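## Task

The cell is paused. Log: 04:52:04 MOVER, earlier run 6616: F01 was thrown away without its lid, and that lid remains in LP2 (done). 04:58:56 MOVER took the lid off F07 (N3) and parked it in LP1 (done). 04:59:23 MOVER took the lid off E07 (N1) and parked it in LP4 (done). 04:59:50 MOVER took the lid off E10 (N2) and parked it in LP3 (done). 05:01:32 DISPENSER error, run aborted. 05:01:47 AUTO-RECOVER put the LP3 lid onto N2 (done). 05:02:12 AUTO-RECOVER put the LP4 lid onto N1 (done). 05:02:43 AUTO-RECOVER halted by the watchdog. Return to every plate the lid that belongs to it, seated all the way down, and then press CONTINUE. Lids carry no labels, so ownership is known only from the log. Plates and the earlier run's lid must finish in their starting places. If two or more plates sitting in nests are without lids, press CALL instead and leave every plate and lid exactly as found. Pressing RETRY, CONTINUE or SKIP fails the task if the gripper is holding labware, if any plate at a nest is not seated in it, or if any lid there is not seated on a plate. Anything held in place only by the robot at the end is not counted as done; release and move away at the end, though resting on the panel housing, the CALL key or the key this job requires still counts as away.

## Robot and tools

Robot: one arm, a four-axis plate mover (lift, shoulder, elbow, wrist yaw) with a two-finger gripper that always stays level and cannot tilt. The controlled point, end_effector_position, lies midway between the rubber pads, 2 to 3 cm behind the fingertips. Fingers point along the gripper's +x and close along its y. The fingertips never touch each other, so one finger can be on one key while the other is on a neighbouring key.

Scene frame: origin on the table top under the arm's base, +z up, +y to the left when looking along +x. The operator PANEL is on the robot's left (+y side). Keys from left to right when facing the panel: RETRY (white), CONTINUE (green), SKIP (yellow), CALL (blue). The first three are go keys; the job closes when one goes down. After CALL, the job closes once the robot stops. A key is pressed by pushing it along its own axis until it latches. Deck labels name nests (N) and lid parks (LP); their arrangement follows no fixed order, so read them on the cameras.

execute_actions: argument actions is a list holding at most one item. An empty list returns the current state without commanding anything. An action item has rows (1 to 15 rows) and steps (at most 15, default 15); each step lasts 1/30 s, and if rows run out the last one repeats. A wait item has only steps (up to 300), counted from the previous result, so reply time is included. Optional pictures (true/false) controls camera images. A rejected call sends nothing.

Row layout (one row covers the single arm): five numbers, each in [-1, 1], ordered dx, dy, dz, rz, opening. The first four are an offset, not an absolute pose, expressed in the gripper's own axes and measured from the gripper pose printed in the most recent result showing it (before any such result in the scene, or for later calls within one reply, from wherever the robot is when the action begins). Every row in an action is measured from that same base, not chained. Scale: 1.0 equals 0.6 m of travel or 180 degrees of turn. rz turns about the gripper z axis, positive from +x toward +y. Opening is absolute: +1 fully open (0.140 m), -1 closed (pads still 0.066 m apart). A full close takes at least about 0.6 s. All-zero offsets are not a pause; they pull the hand back to the base pose.

move: argument target is one five-number row, same meaning and base as above; speed is optional, 0.002 to 0.5 m/s (default 0.25), with turning capped at twice that in rad/s. It drives a straight path lasting 0.5 to 10 s (cut off at 10 s), turning the short way. The opening is sent when the move begins. The path ignores obstacles and the hand may lag, drift or overshoot speed, especially with the arm near straight. Faster contact and targets set deeper past a surface press harder. The result adds a move: line giving the ending (done, off_target, moving, held, fault), any limits that acted (paced = pose clipped; held = a check blocked steps, after which the arm may surge), and distance to target.

wait: argument seconds, 0 to 10; nothing new is sent. zoom_image: camera is cam_high (672x504) or cam_wrist (504x504, fisheye); region is [x0, y0, x1, y1] in pixels from the top-left, at most 504 by 504. finished_scene: scene number, 1 or 2; it ends that scene for good and reports success, then gives the next task.

Result lines: the state line gives end_effector_position (m) and end_effector_quat_wxyz in the scene frame (less accurate at long reach). Joint positions lists lift (m, 0 to 0.550), shoulder (-2.000 to 2.000), elbow (-2.800 to 2.800), wrist yaw (-12.566 to 12.566, rad), then pad gap (m). grip_measured is the opening on the command scale (may be off by about 1 mm throughout). Hand target appears when nothing is pending: the pose the controller is now heading to. pose unreachable means the clearance check altered or blocked a command; HELD marks steps where the row was not fully sent.

Control: each step the command is clipped to within 70 mm and 16 degrees of the measured pose; after an action the arm continues only to the last clipped pose, so check the reported pose and send the remainder. Offsets come from measured poses, so repeating a small push against something rigid does not press harder, but against something yielding it does.

Gripping: command about 0.04 below grip_measured to hold firmly, less for a light hold; pads give about 18 N, and a fast close can squeeze harder.

Avoid: an elbow within 0.4 rad of 0 (arm can fold and fault); contact torques reaching load limits (lift 53.4 N, shoulder 8.01 N m, elbow 4 N m, wrist yaw 1.33 N m, held weight included), which freeze the arm for 10 s; holding loads too long (MOTOR HOT at 85 °C, OVER-TEMPERATURE FAULT brake at 100 °C); dropping, slamming or knocking anything off the table; pressing a go key too early or pressing the wrong one. Release labware and back off before pressing.

Each tool is called after "Emit:" as name(argument=value, ...) on one line, values as JSON.

## Session

Emit:
execute_actions(actions=[])

Scene clock: 0.00 s of 6600.00 s.
end_effector_position=(+0.4349, +0.1966, +0.4286) grip_measured=+1.00 end_effector_quat_wxyz=(-0.512, -0.000, -0.000, +0.859)
Joint positions: [ 0.424  0.318 -2.143 -0.241  0.14 ]
Hand target: +0.435, +0.197, +0.429; -0.512, -0.000, -0.000, +0.859

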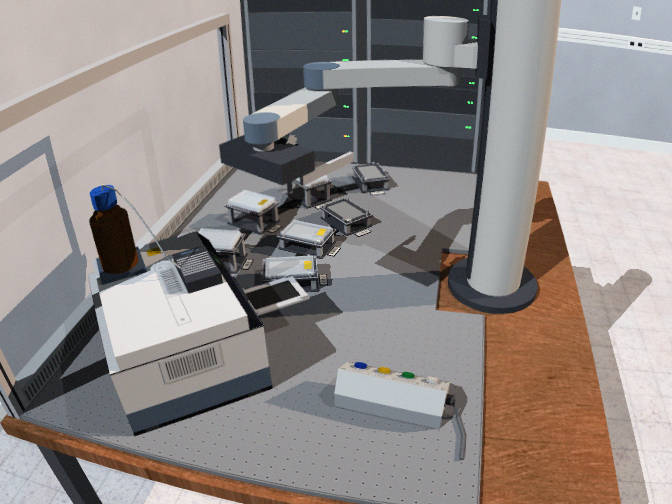

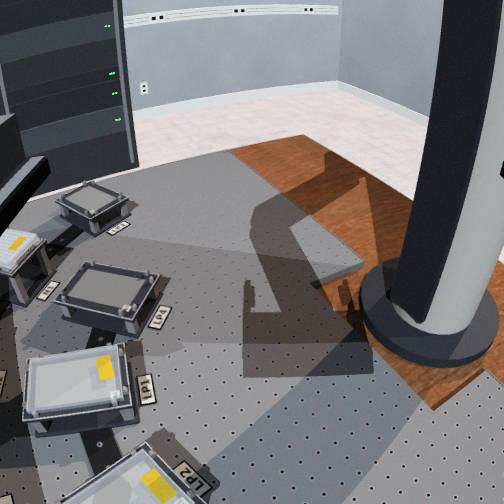

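Emit:
zoom_image(camera="cam_high", region=[170, 130, 420, 320])

Emit:
zoom_image(camera="cam_wrist", region=[0, 160, 250, 504])

Region (170, 130, 420, 320) of cam_high's 672x504 image, scaled by 2.016, with more detail than that image has; it fills the top 383 rows of this view, and the rest is white.

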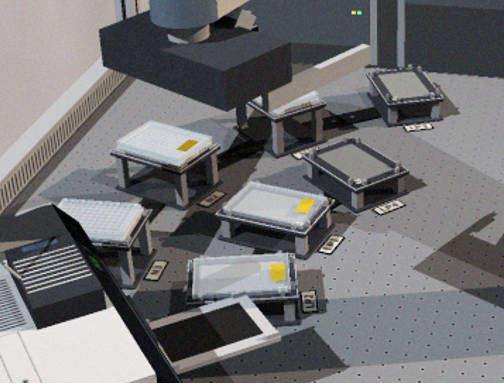

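Region (0, 160, 250, 504) of cam_wrist's 504x504 image, scaled by 1.465, with more detail than that image has; it fills the left 366 columns of this view, and the rest is white.

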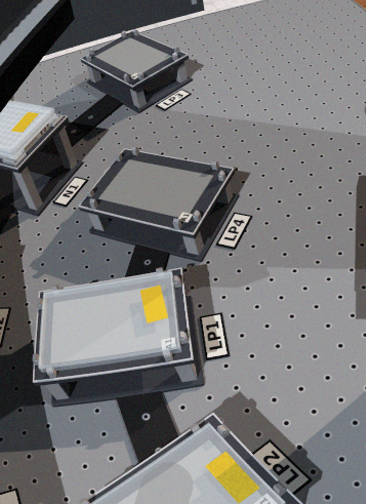

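Emit:
move(target=[0, 0, 0, 0.55, 1], speed=0.4)

Scene clock: 21.10 s of 6600.00 s.
end_effector_position=(+0.4348, +0.1967, +0.4286) grip_measured=+1.00 end_effector_quat_wxyz=(+0.986, +0.000, +0.000, -0.168)
Joint positions: [ 0.424  0.192 -1.103  0.573  0.14 ]
Hand target: +0.435, +0.197, +0.429; +0.986, +0.000, +0.000, -0.168
Off the commanded pose: 0.000 m, 0 deg.
After step 90, 15.57 s passed at rest.
move: done

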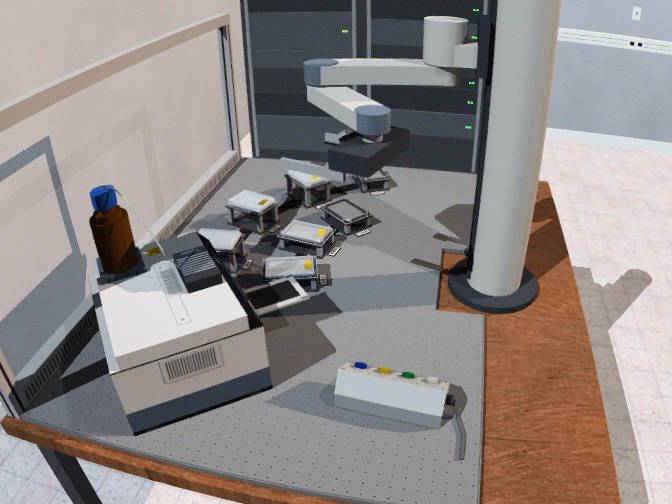

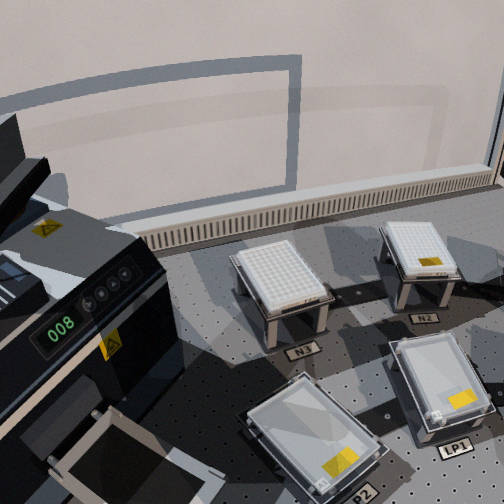

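Emit:
zoom_image(camera="cam_high", region=[210, 90, 430, 250])

Emit:
zoom_image(camera="cam_wrist", region=[210, 200, 504, 504])

Region (210, 90, 430, 250) of cam_high's 672x504 image, scaled by 2.291, with more detail than that image has; it fills the top 367 rows of this view, and the rest is white.

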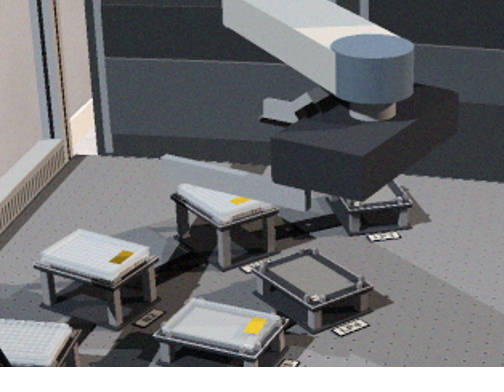

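Region (210, 200, 504, 504) of cam_wrist's 504x504 image, scaled by 1.658, with more detail than that image has; it fills the left 487 columns of this view, and the rest is white.

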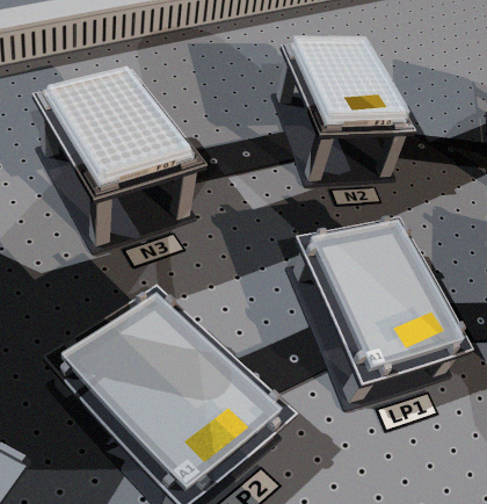

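Emit:
move(target=[0, -0.1, -0.2, 0, -1], speed=0.3)

Scene clock: 62.23 s of 6600.00 s.
end_effector_position=(+0.4149, +0.1401, +0.3086) grip_measured=-0.97 end_effector_quat_wxyz=(+0.986, +0.000, +0.000, -0.168)
Joint positions: [ 0.304  0.066 -0.841  0.437  0.067]
Hand target: +0.415, +0.140, +0.309; +0.986, +0.000, +0.000, -0.168
Off the commanded pose: 0.000 m, 0 deg.
After step 90, 37.23 s passed at rest.
move: done

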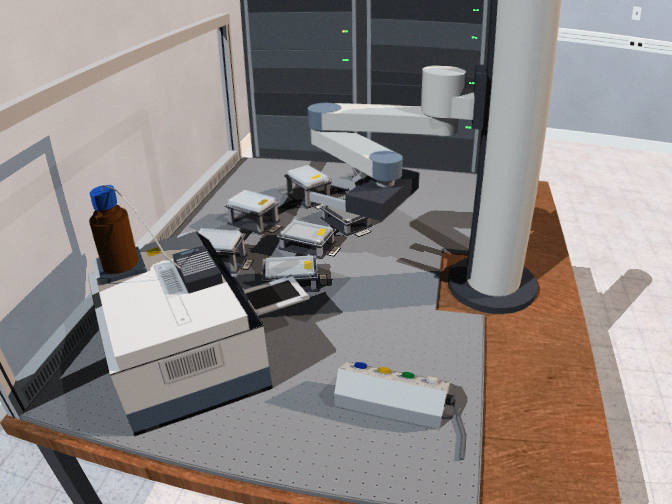

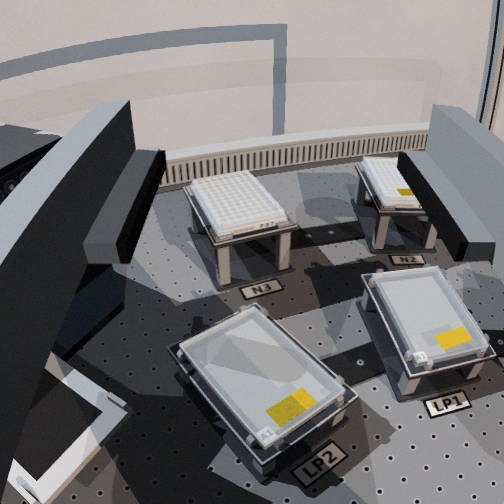

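Emit:
zoom_image(camera="cam_wrist", region=[340, 250, 504, 430])

Emit:
zoom_image(camera="cam_wrist", region=[70, 130, 330, 310])

Emit:
zoom_image(camera="cam_high", region=[215, 155, 345, 245])

Region (340, 250, 504, 430) of cam_wrist's 504x504 image, scaled by 2.800, with more detail than that image has; it fills the left 459 columns of this view, and the rest is white.

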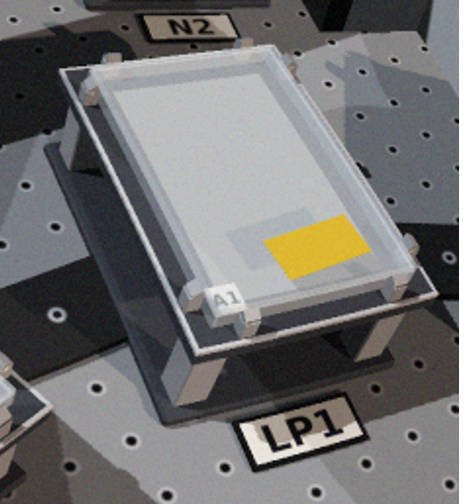

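Region (70, 130, 330, 310) of cam_wrist's 504x504 image, scaled by 1.938, with more detail than that image has; it fills the top 349 rows of this view, and the rest is white.

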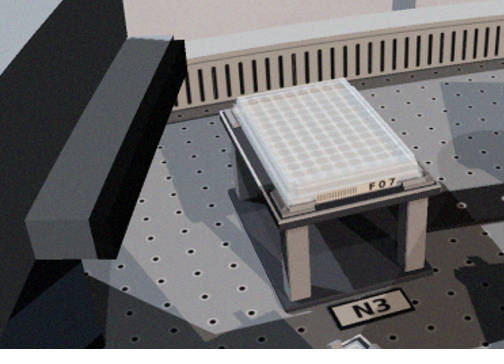

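Region (215, 155, 345, 245) of cam_high's 672x504 image, scaled by 3.877, with more detail than that image has; it fills the top 349 rows of this view, and the rest is white.

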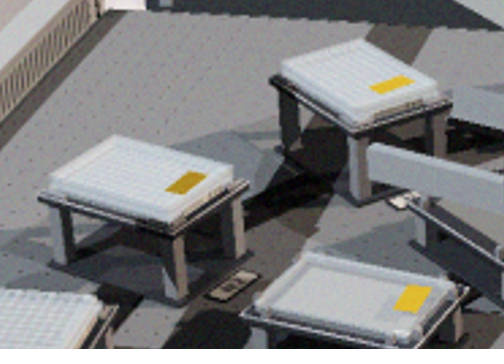

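Emit:
move(target=[0.30, -0.297, -0.28, 0.044, -0.1], speed=0.3)

Scene clock: 119.57 s of 6600.00 s.
end_effector_position=(+0.5258, -0.0881, +0.1405) grip_measured=-0.10 end_effector_quat_wxyz=(+0.995, +0.000, +0.000, -0.100)
Joint positions: [ 0.136 -1.247 -0.869  1.916  0.099]
Hand target: +0.526, -0.088, +0.141; +0.995, +0.000, +0.000, -0.100
Off the commanded pose: 0.000 m, 0 deg.
After step 90, 52.83 s passed at rest.
move: done

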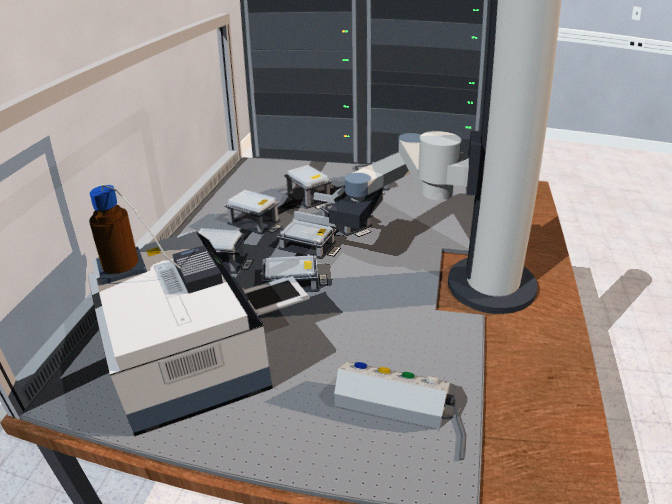

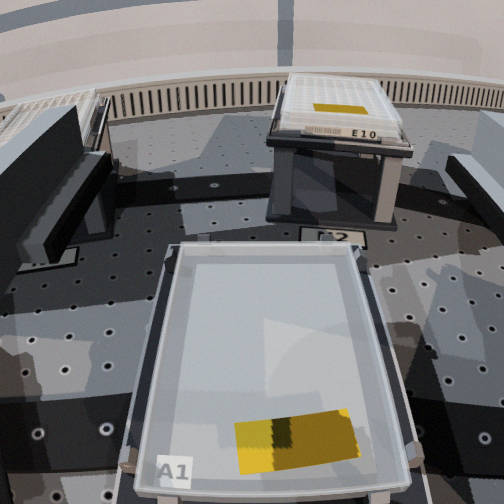

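Emit:
zoom_image(camera="cam_wrist", region=[250, 60, 430, 180])

Emit:
zoom_image(camera="cam_wrist", region=[0, 130, 504, 504])

Region (250, 60, 430, 180) of cam_wrist's 504x504 image, scaled by 2.800, with more detail than that image has.

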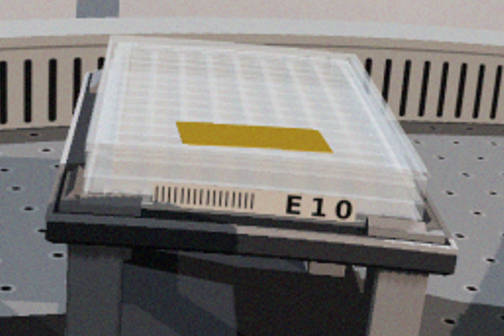

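Region (0, 130, 504, 504) of cam_wrist's 504x504 image, scaled by 1.000; it fills the top 374 rows of this view, and the rest is white.

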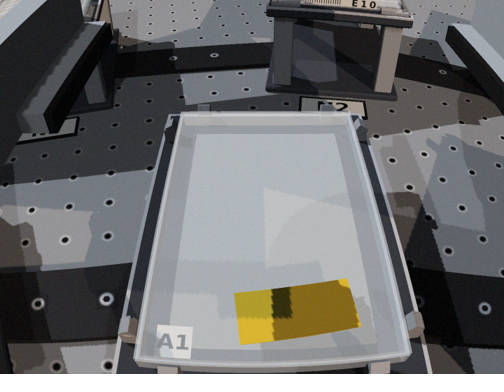

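Emit:
move(target=[0.01, 0, -0.09, 0, -0.1], speed=0.15)

Scene clock: 141.53 s of 6600.00 s.
end_effector_position=(+0.5317, -0.0894, +0.0865) grip_measured=-0.10 end_effector_quat_wxyz=(+0.995, +0.000, +0.000, -0.100)
Joint positions: [ 0.082 -1.237 -0.895  1.932  0.099]
Hand target: +0.532, -0.089, +0.087; +0.995, +0.000, +0.000, -0.100
Off the commanded pose: 0.000 m, 0 deg.
After step 90, 18.23 s passed at rest.
move: done

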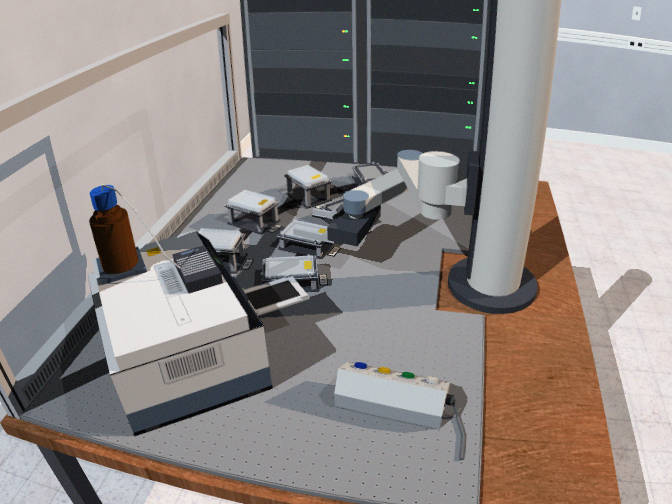

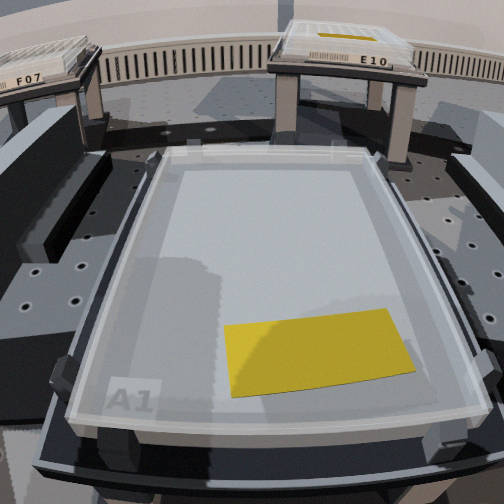

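Emit:
zoom_image(camera="cam_wrist", region=[250, 5, 440, 105])

Emit:
zoom_image(camera="cam_high", region=[265, 185, 395, 275])

Region (250, 5, 440, 105) of cam_wrist's 504x504 image, scaled by 2.653, with more detail than that image has; it fills the top 265 rows of this view, and the rest is white.

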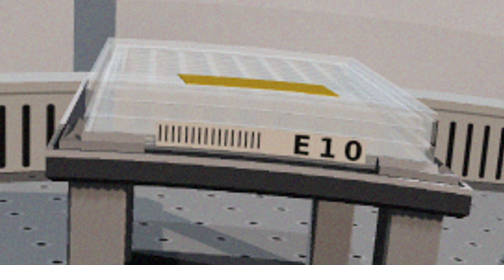

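Region (265, 185, 395, 275) of cam_high's 672x504 image, scaled by 3.877, with more detail than that image has; it fills the top 349 rows of this view, and the rest is white.

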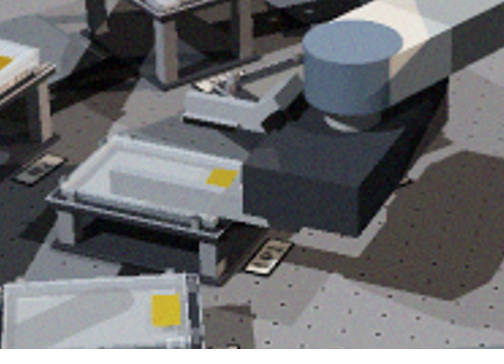

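Emit:
move(target=[0.02, 0.001, -0.025, 0, -0.1], speed=0.05)

Scene clock: 168.23 s of 6600.00 s.
end_effector_position=(+0.5435, -0.0913, +0.0715) grip_measured=-0.10 end_effector_quat_wxyz=(+0.995, +0.000, +0.000, -0.101)
Joint positions: [ 0.066 -1.215 -0.947  1.961  0.099]
Hand target: +0.544, -0.091, +0.072; +0.995, +0.000, +0.000, -0.100
Off the commanded pose: 0.000 m, 0 deg.
After step 90, 23.00 s passed at rest.
move: done

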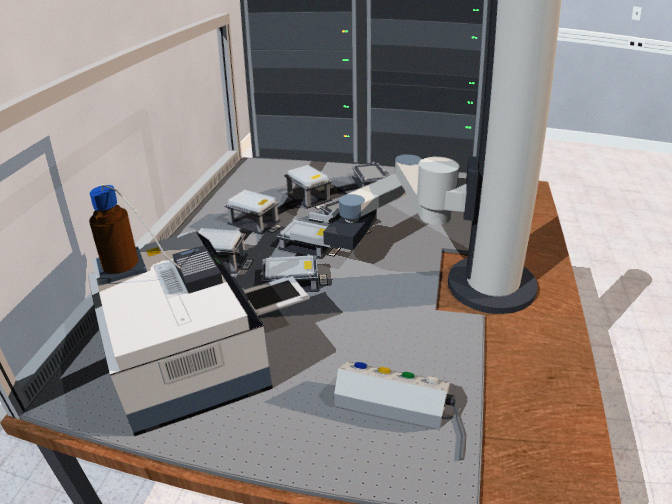

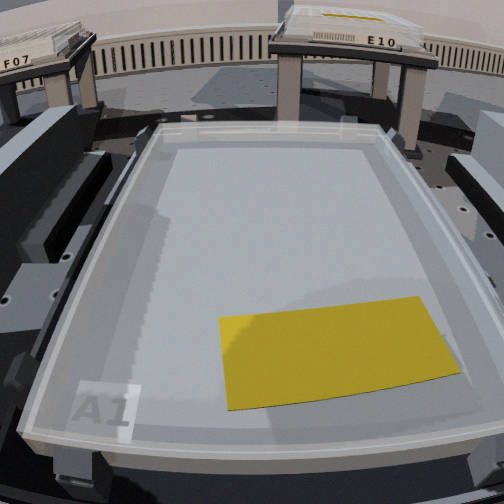

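Emit:
zoom_image(camera="cam_wrist", region=[0, 90, 200, 300])

Emit:
zoom_image(camera="cam_wrist", region=[250, 0, 450, 80])

Region (0, 90, 200, 300) of cam_wrist's 504x504 image, scaled by 2.400, with more detail than that image has; it fills the left 480 columns of this view, and the rest is white.

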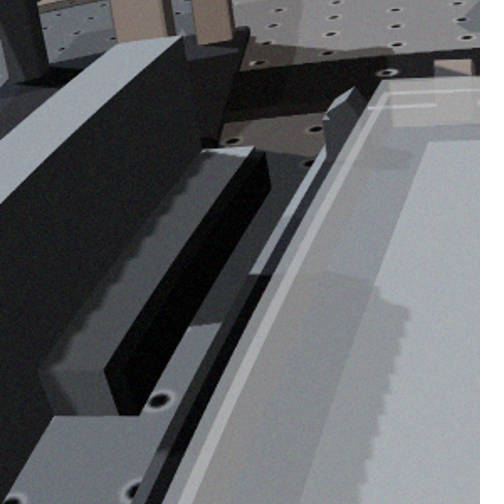

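Region (250, 0, 450, 80) of cam_wrist's 504x504 image, scaled by 2.520, with more detail than that image has; it fills the top 202 rows of this view, and the rest is white.

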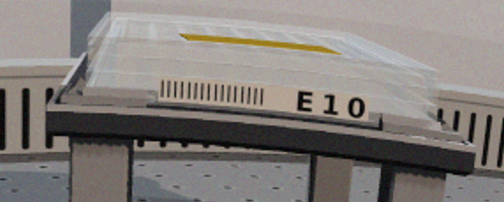

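Emit:
move(target=[0, 0, -0.012, 0, -0.3], speed=0.02)

Emit:
zoom_image(camera="cam_wrist", region=[0, 90, 200, 300])

Scene clock: 183.03 s of 6600.00 s.
end_effector_position=(+0.5435, -0.0913, +0.0642) grip_measured=-0.30 end_effector_quat_wxyz=(+0.995, +0.000, +0.000, -0.101)
Joint positions: [ 0.059 -1.215 -0.947  1.961  0.092]
Hand target: +0.544, -0.091, +0.064; +0.995, +0.000, +0.000, -0.101
Off the commanded pose: 0.000 m, 0 deg.
After step 90, 11.10 s passed at rest.
move: done

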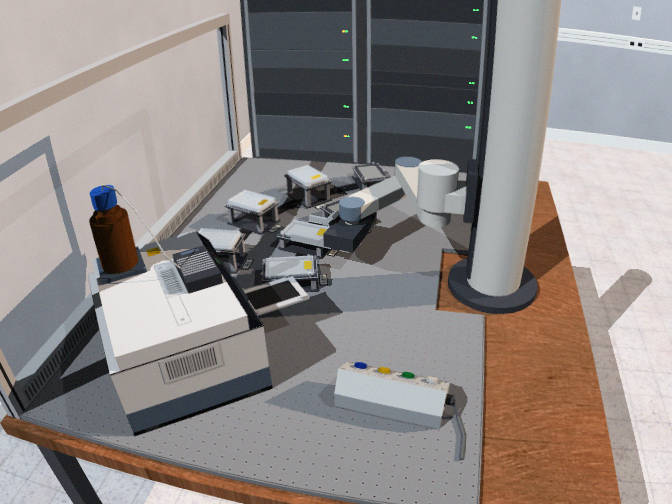

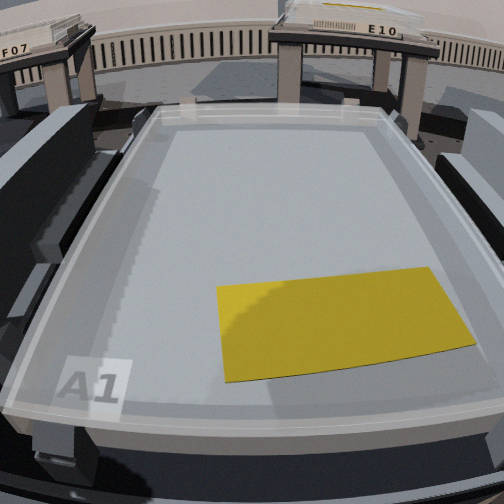

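Region (0, 90, 200, 300) of cam_wrist's 504x504 image, scaled by 2.400, with more detail than that image has; it fills the left 480 columns of this view, and the rest is white.

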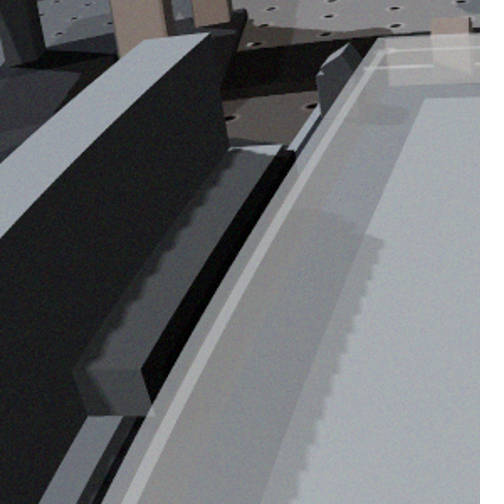

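Emit:
execute_actions(actions=[{"rows": [[0,0,0,0,-0.36],[0,0,0,0,-0.38],[0,0,0,0,-0.40],[0,0,0,0,-0.42],[0,0,0,0,-0.43],[0,0,0,0,-0.44],[0,0,0,0,-0.45],[0,0,0,0,-0.46],[0,0,0,0,-0.47],[0,0,0,0,-0.48],[0,0,0,0,-0.49],[0,0,0,0,-0.50]], "steps": 15}])

Scene clock: 189.40 s of 6600.00 s.
end_effector_position=(+0.5437, -0.0893, +0.0642) grip_measured=-0.46 end_effector_quat_wxyz=(+0.995, +0.000, +0.000, -0.096)
Joint positions: [ 0.059 -1.213 -0.946  1.968  0.086]
Hand target: +0.544, -0.091, +0.064; +0.995, +0.000, +0.000, -0.101
Off the commanded pose: 0.002 m, 1 deg.
Steps of this call (steps 1 to 90: nothing new was sent; then 2.87 s passed at rest; steps 91 to 105: all 15 steps of this action). Readings (end_effector_position):
91: (+0.5435, -0.0913, +0.0642)
92: (+0.5435, -0.0913, +0.0642)
94: (+0.5436, -0.0906, +0.0642)
98: (+0.5437, -0.0896, +0.0642)
105: the state above

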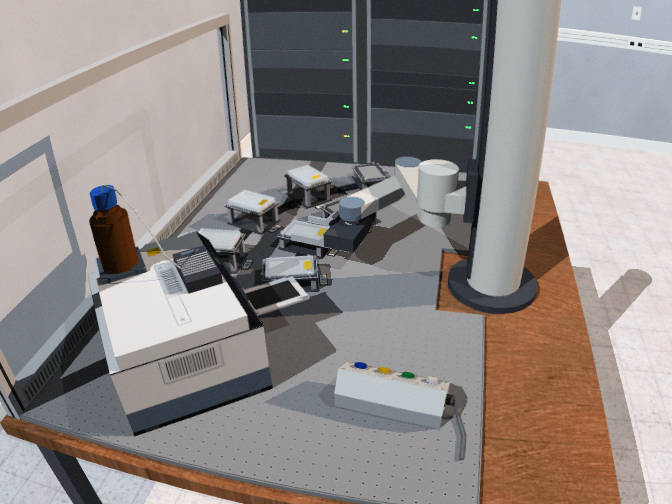

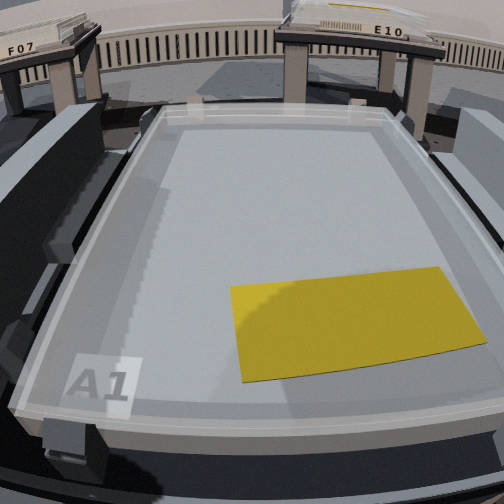

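Emit:
move(target=[0, 0, 0.15, 0, -0.5], speed=0.1)

Scene clock: 192.53 s of 6600.00 s.
end_effector_position=(+0.5437, -0.0893, +0.1543) grip_measured=-0.46 end_effector_quat_wxyz=(+0.995, +0.000, +0.000, -0.096)
Joint positions: [ 0.149 -1.213 -0.946  1.968  0.086]
Hand target: +0.544, -0.089, +0.154; +0.995, +0.000, +0.000, -0.096
Off the commanded pose: 0.000 m, 0 deg.
move: done

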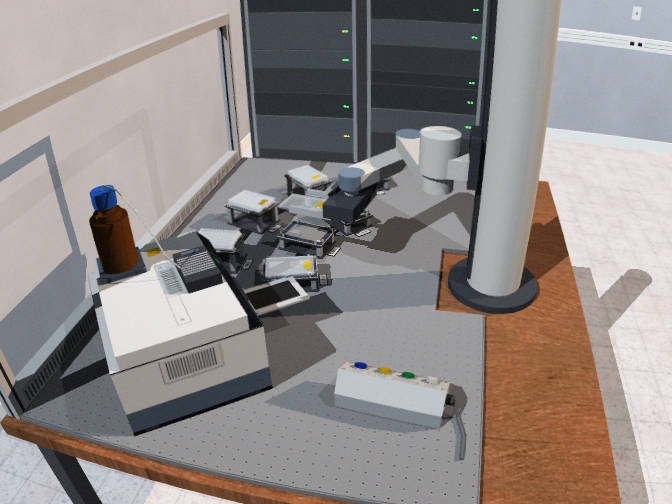

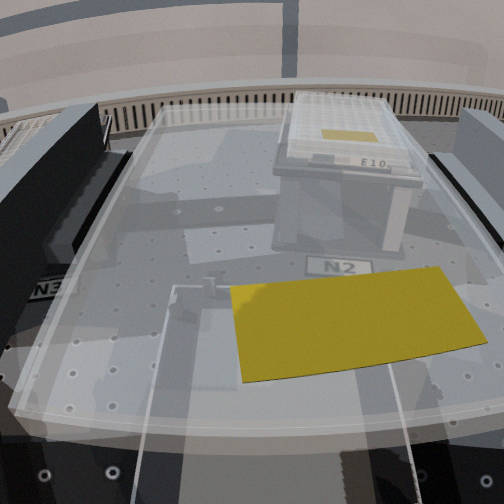

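Emit:
move(target=[0.243, 0.288, 0, 0.0833, -0.5], speed=0.2)

Scene clock: 198.13 s of 6600.00 s.
end_effector_position=(+0.7196, +0.0527, +0.1543) grip_measured=-0.46 end_effector_quat_wxyz=(+0.999, +0.000, +0.000, +0.035)
Joint positions: [ 0.149 -0.507 -1.795  2.371  0.086]
Hand target: +0.720, +0.053, +0.154; +0.999, +0.000, +0.000, +0.035
Off the commanded pose: 0.000 m, 0 deg.
After step 90, 1.07 s passed at rest.
move: done

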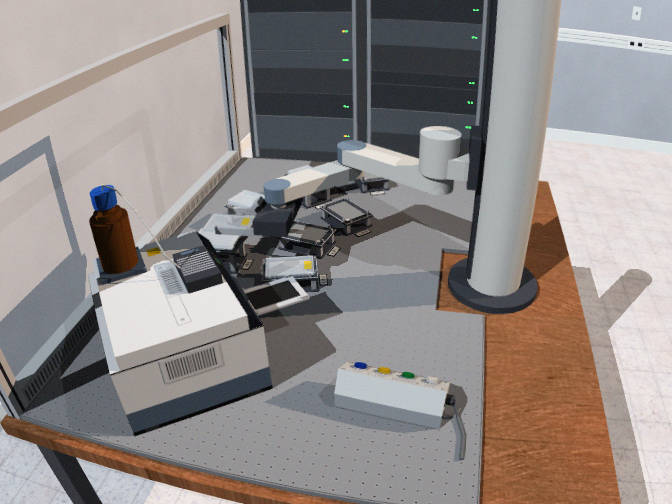

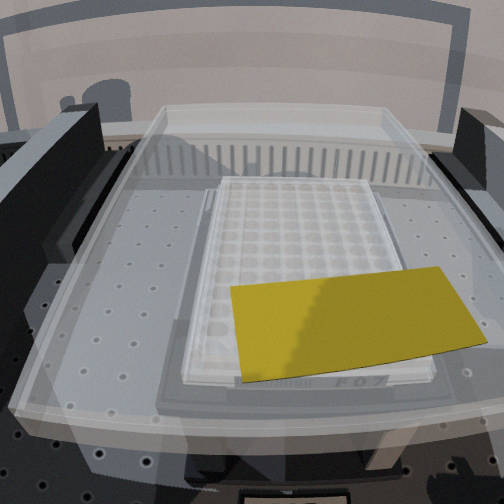

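Emit:
zoom_image(camera="cam_wrist", region=[140, 90, 480, 430])

Region (140, 90, 480, 430) of cam_wrist's 504x504 image, scaled by 1.482, with more detail than that image has.

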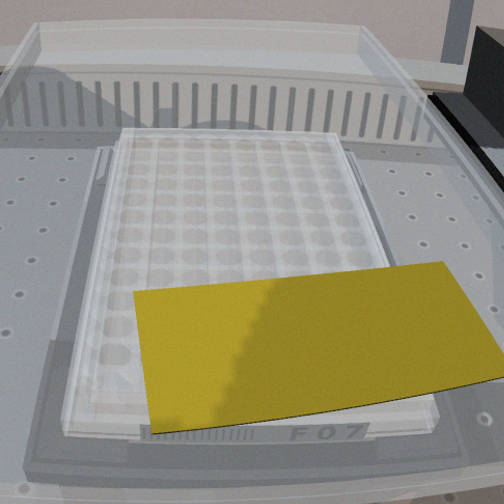

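Emit:
move(target=[0.078, -0.021, -0.045, -0.007, -0.5], speed=0.1)

Scene clock: 222.10 s of 6600.00 s.
end_effector_position=(+0.7672, +0.0433, +0.1272) grip_measured=-0.46 end_effector_quat_wxyz=(+1.000, +0.000, +0.000, +0.024)
Joint positions: [ 0.122 -0.388 -2.118  2.554  0.086]
Hand target: +0.767, +0.043, +0.127; +1.000, +0.000, +0.000, +0.024
Off the commanded pose: 0.000 m, 0 deg.
After step 90, 20.13 s passed at rest.
move: done

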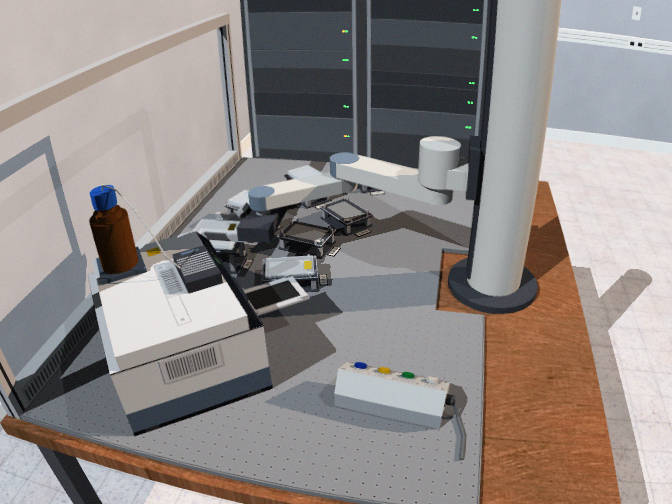

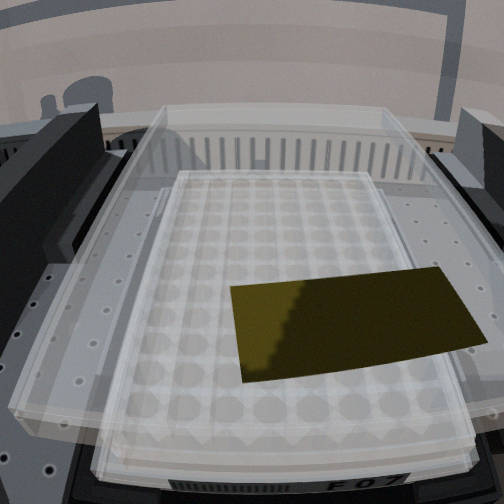

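Emit:
move(target=[0, 0, -0.022, 0, -0.5], speed=0.04)

Scene clock: 230.63 s of 6600.00 s.
end_effector_position=(+0.7672, +0.0433, +0.1140) grip_measured=-0.46 end_effector_quat_wxyz=(+1.000, +0.000, +0.000, +0.024)
Joint positions: [ 0.109 -0.388 -2.118  2.554  0.086]
Hand target: +0.767, +0.043, +0.114; +1.000, +0.000, +0.000, +0.024
Off the commanded pose: 0.000 m, 0 deg.
After step 90, 4.83 s passed at rest.
move: done

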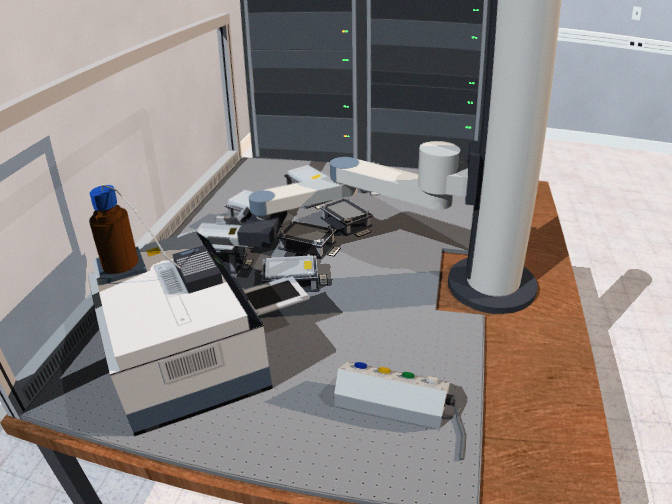

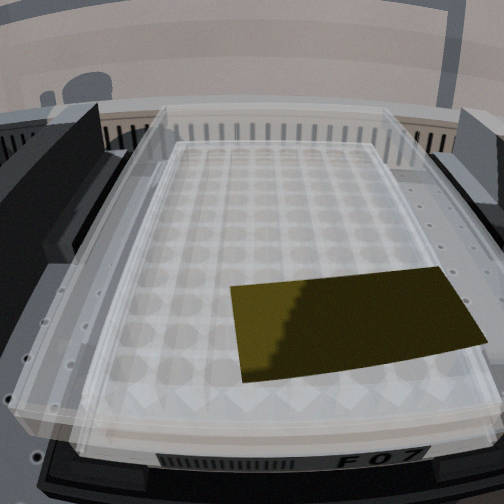

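Emit:
zoom_image(camera="cam_wrist", region=[130, 90, 430, 200])

Emit:
zoom_image(camera="cam_wrist", region=[0, 350, 260, 504])

Emit:
zoom_image(camera="cam_high", region=[180, 190, 290, 270])

Region (130, 90, 430, 200) of cam_wrist's 504x504 image, scaled by 1.680, with more detail than that image has; it fills the top 185 rows of this view, and the rest is white.

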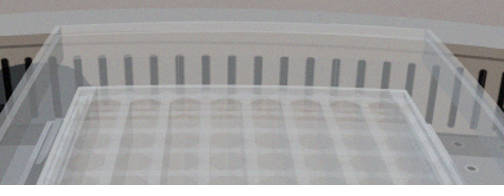

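Region (0, 350, 260, 504) of cam_wrist's 504x504 image, scaled by 1.938, with more detail than that image has; it fills the top 299 rows of this view, and the rest is white.

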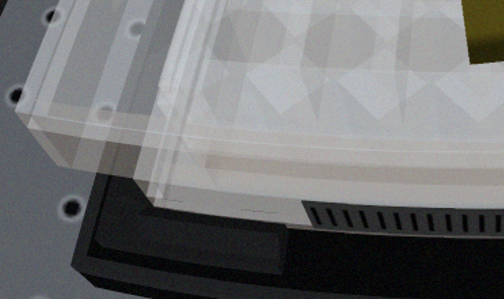

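Region (180, 190, 290, 270) of cam_high's 672x504 image, scaled by 4.582, with more detail than that image has; it fills the top 367 rows of this view, and the rest is white.

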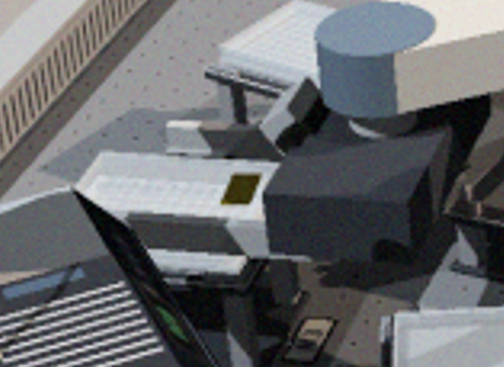

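Emit:
move(target=[0.0092, 0, -0.011, 0, -0.5], speed=0.03)

Emit:
zoom_image(camera="cam_wrist", region=[130, 90, 430, 200])

Emit:
zoom_image(camera="cam_wrist", region=[0, 350, 260, 504])

Scene clock: 248.33 s of 6600.00 s.
end_effector_position=(+0.7727, +0.0435, +0.1074) grip_measured=-0.46 end_effector_quat_wxyz=(+1.000, +0.000, +0.000, +0.024)
Joint positions: [ 0.102 -0.368 -2.163  2.578  0.086]
Hand target: +0.773, +0.044, +0.107; +1.000, +0.000, +0.000, +0.024
Off the commanded pose: 0.000 m, 0 deg.
After step 90, 14.00 s passed at rest.
move: done

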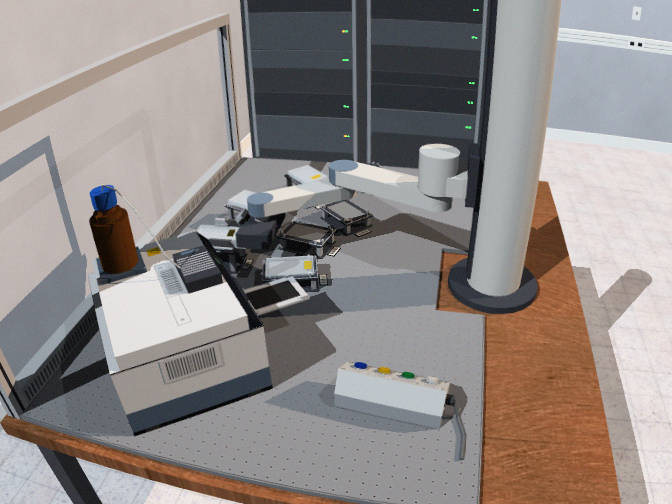

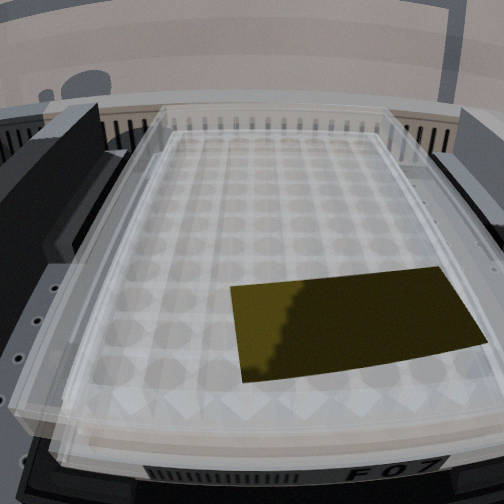

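Region (130, 90, 430, 200) of cam_wrist's 504x504 image, scaled by 1.680, with more detail than that image has; it fills the top 185 rows of this view, and the rest is white.

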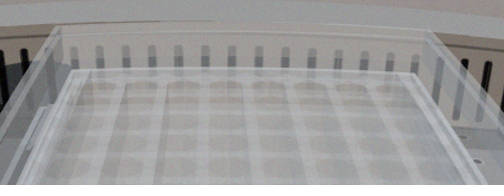

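Region (0, 350, 260, 504) of cam_wrist's 504x504 image, scaled by 1.938, with more detail than that image has; it fills the top 299 rows of this view, and the rest is white.

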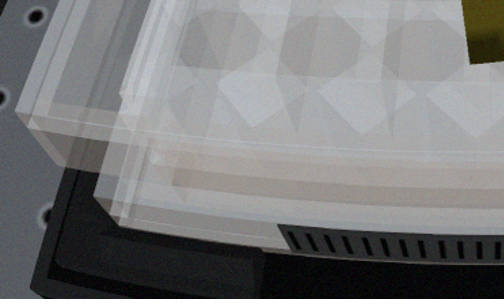

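Emit:
move(target=[0, -0.001, -0.013, 0, -0.5], speed=0.01)

Emit:
zoom_image(camera="cam_wrist", region=[0, 350, 260, 504])

Scene clock: 254.00 s of 6600.00 s.
end_effector_position=(+0.7727, +0.0434, +0.1000) grip_measured=-0.46 end_effector_quat_wxyz=(+1.000, +0.000, +0.000, +0.024)
Joint positions: [ 0.095 -0.369 -2.163  2.579  0.086]
Hand target: +0.773, +0.043, +0.100; +1.000, +0.000, +0.000, +0.024
Off the commanded pose: 0.001 m, 0 deg.
After step 90, 1.67 s passed at rest.
move: done

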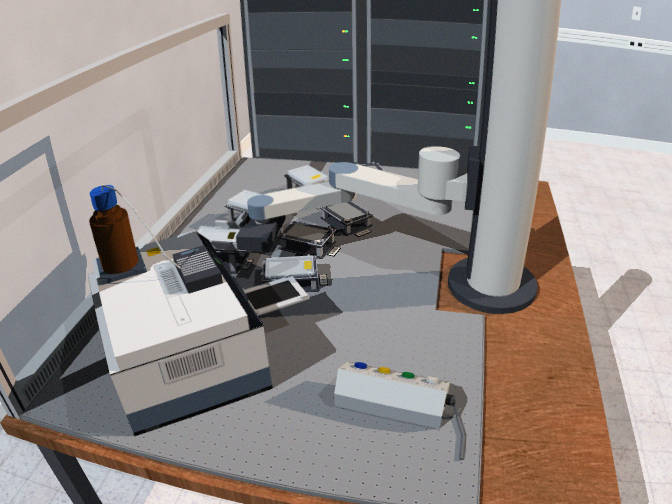

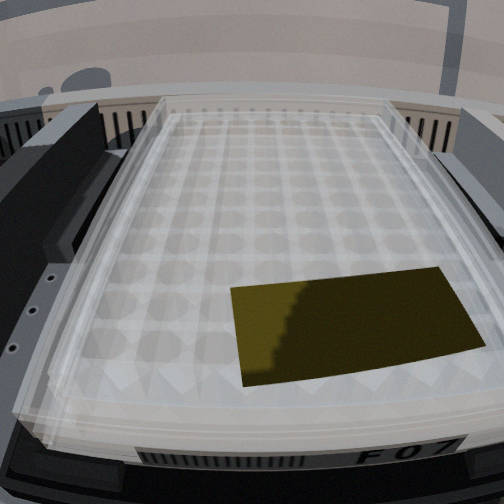

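Region (0, 350, 260, 504) of cam_wrist's 504x504 image, scaled by 1.938, with more detail than that image has; it fills the top 299 rows of this view, and the rest is white.

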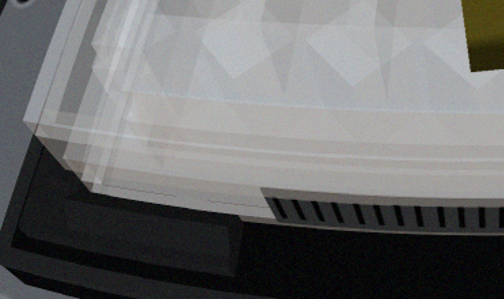

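Emit:
move(target=[0.0028, 0, 0.002, 0, -0.5], speed=0.01)

Emit:
move(target=[0, 0, -0.004, 0, -0.5], speed=0.005)

Scene clock: 258.17 s of 6600.00 s.
end_effector_position=(+0.7743, +0.0435, +0.1011) grip_measured=-0.46 end_effector_quat_wxyz=(+1.000, +0.000, +0.000, +0.024)
Joint positions: [ 0.096 -0.363 -2.176  2.587  0.086]
Hand target: +0.774, +0.043, +0.101; +1.000, +0.000, +0.000, +0.024
Off the commanded pose: 0.000 m, 0 deg.
After step 90, 0.47 s passed at rest.
move: done

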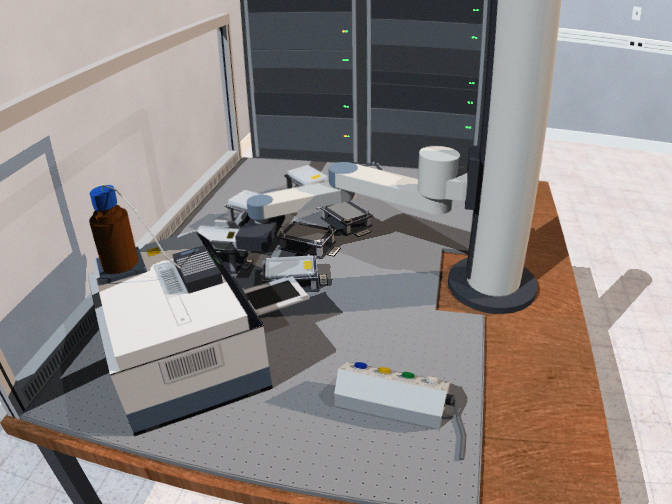

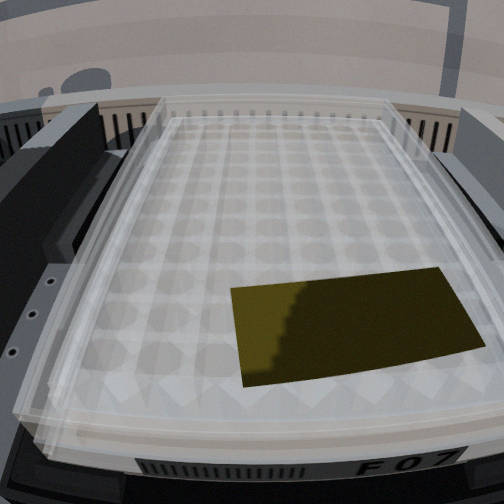

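Scene clock: 258.87 s of 6600.00 s.
end_effector_position=(+0.7743, +0.0436, +0.0988) grip_measured=-0.46 end_effector_quat_wxyz=(+1.000, +0.000, +0.000, +0.024)
Joint positions: [ 0.094 -0.363 -2.176  2.587  0.086]
Hand target: +0.774, +0.044, +0.099; +1.000, +0.000, +0.000, +0.024
Off the commanded pose: 0.000 m, 0 deg.
move: done

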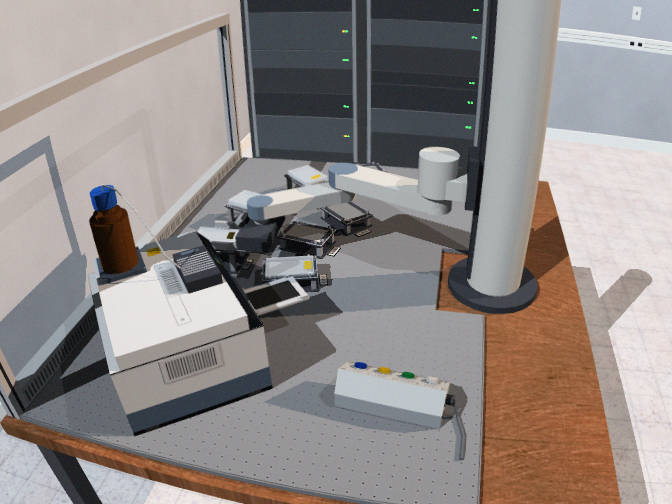

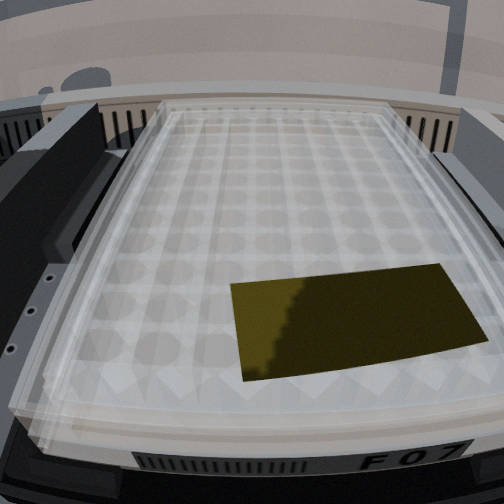

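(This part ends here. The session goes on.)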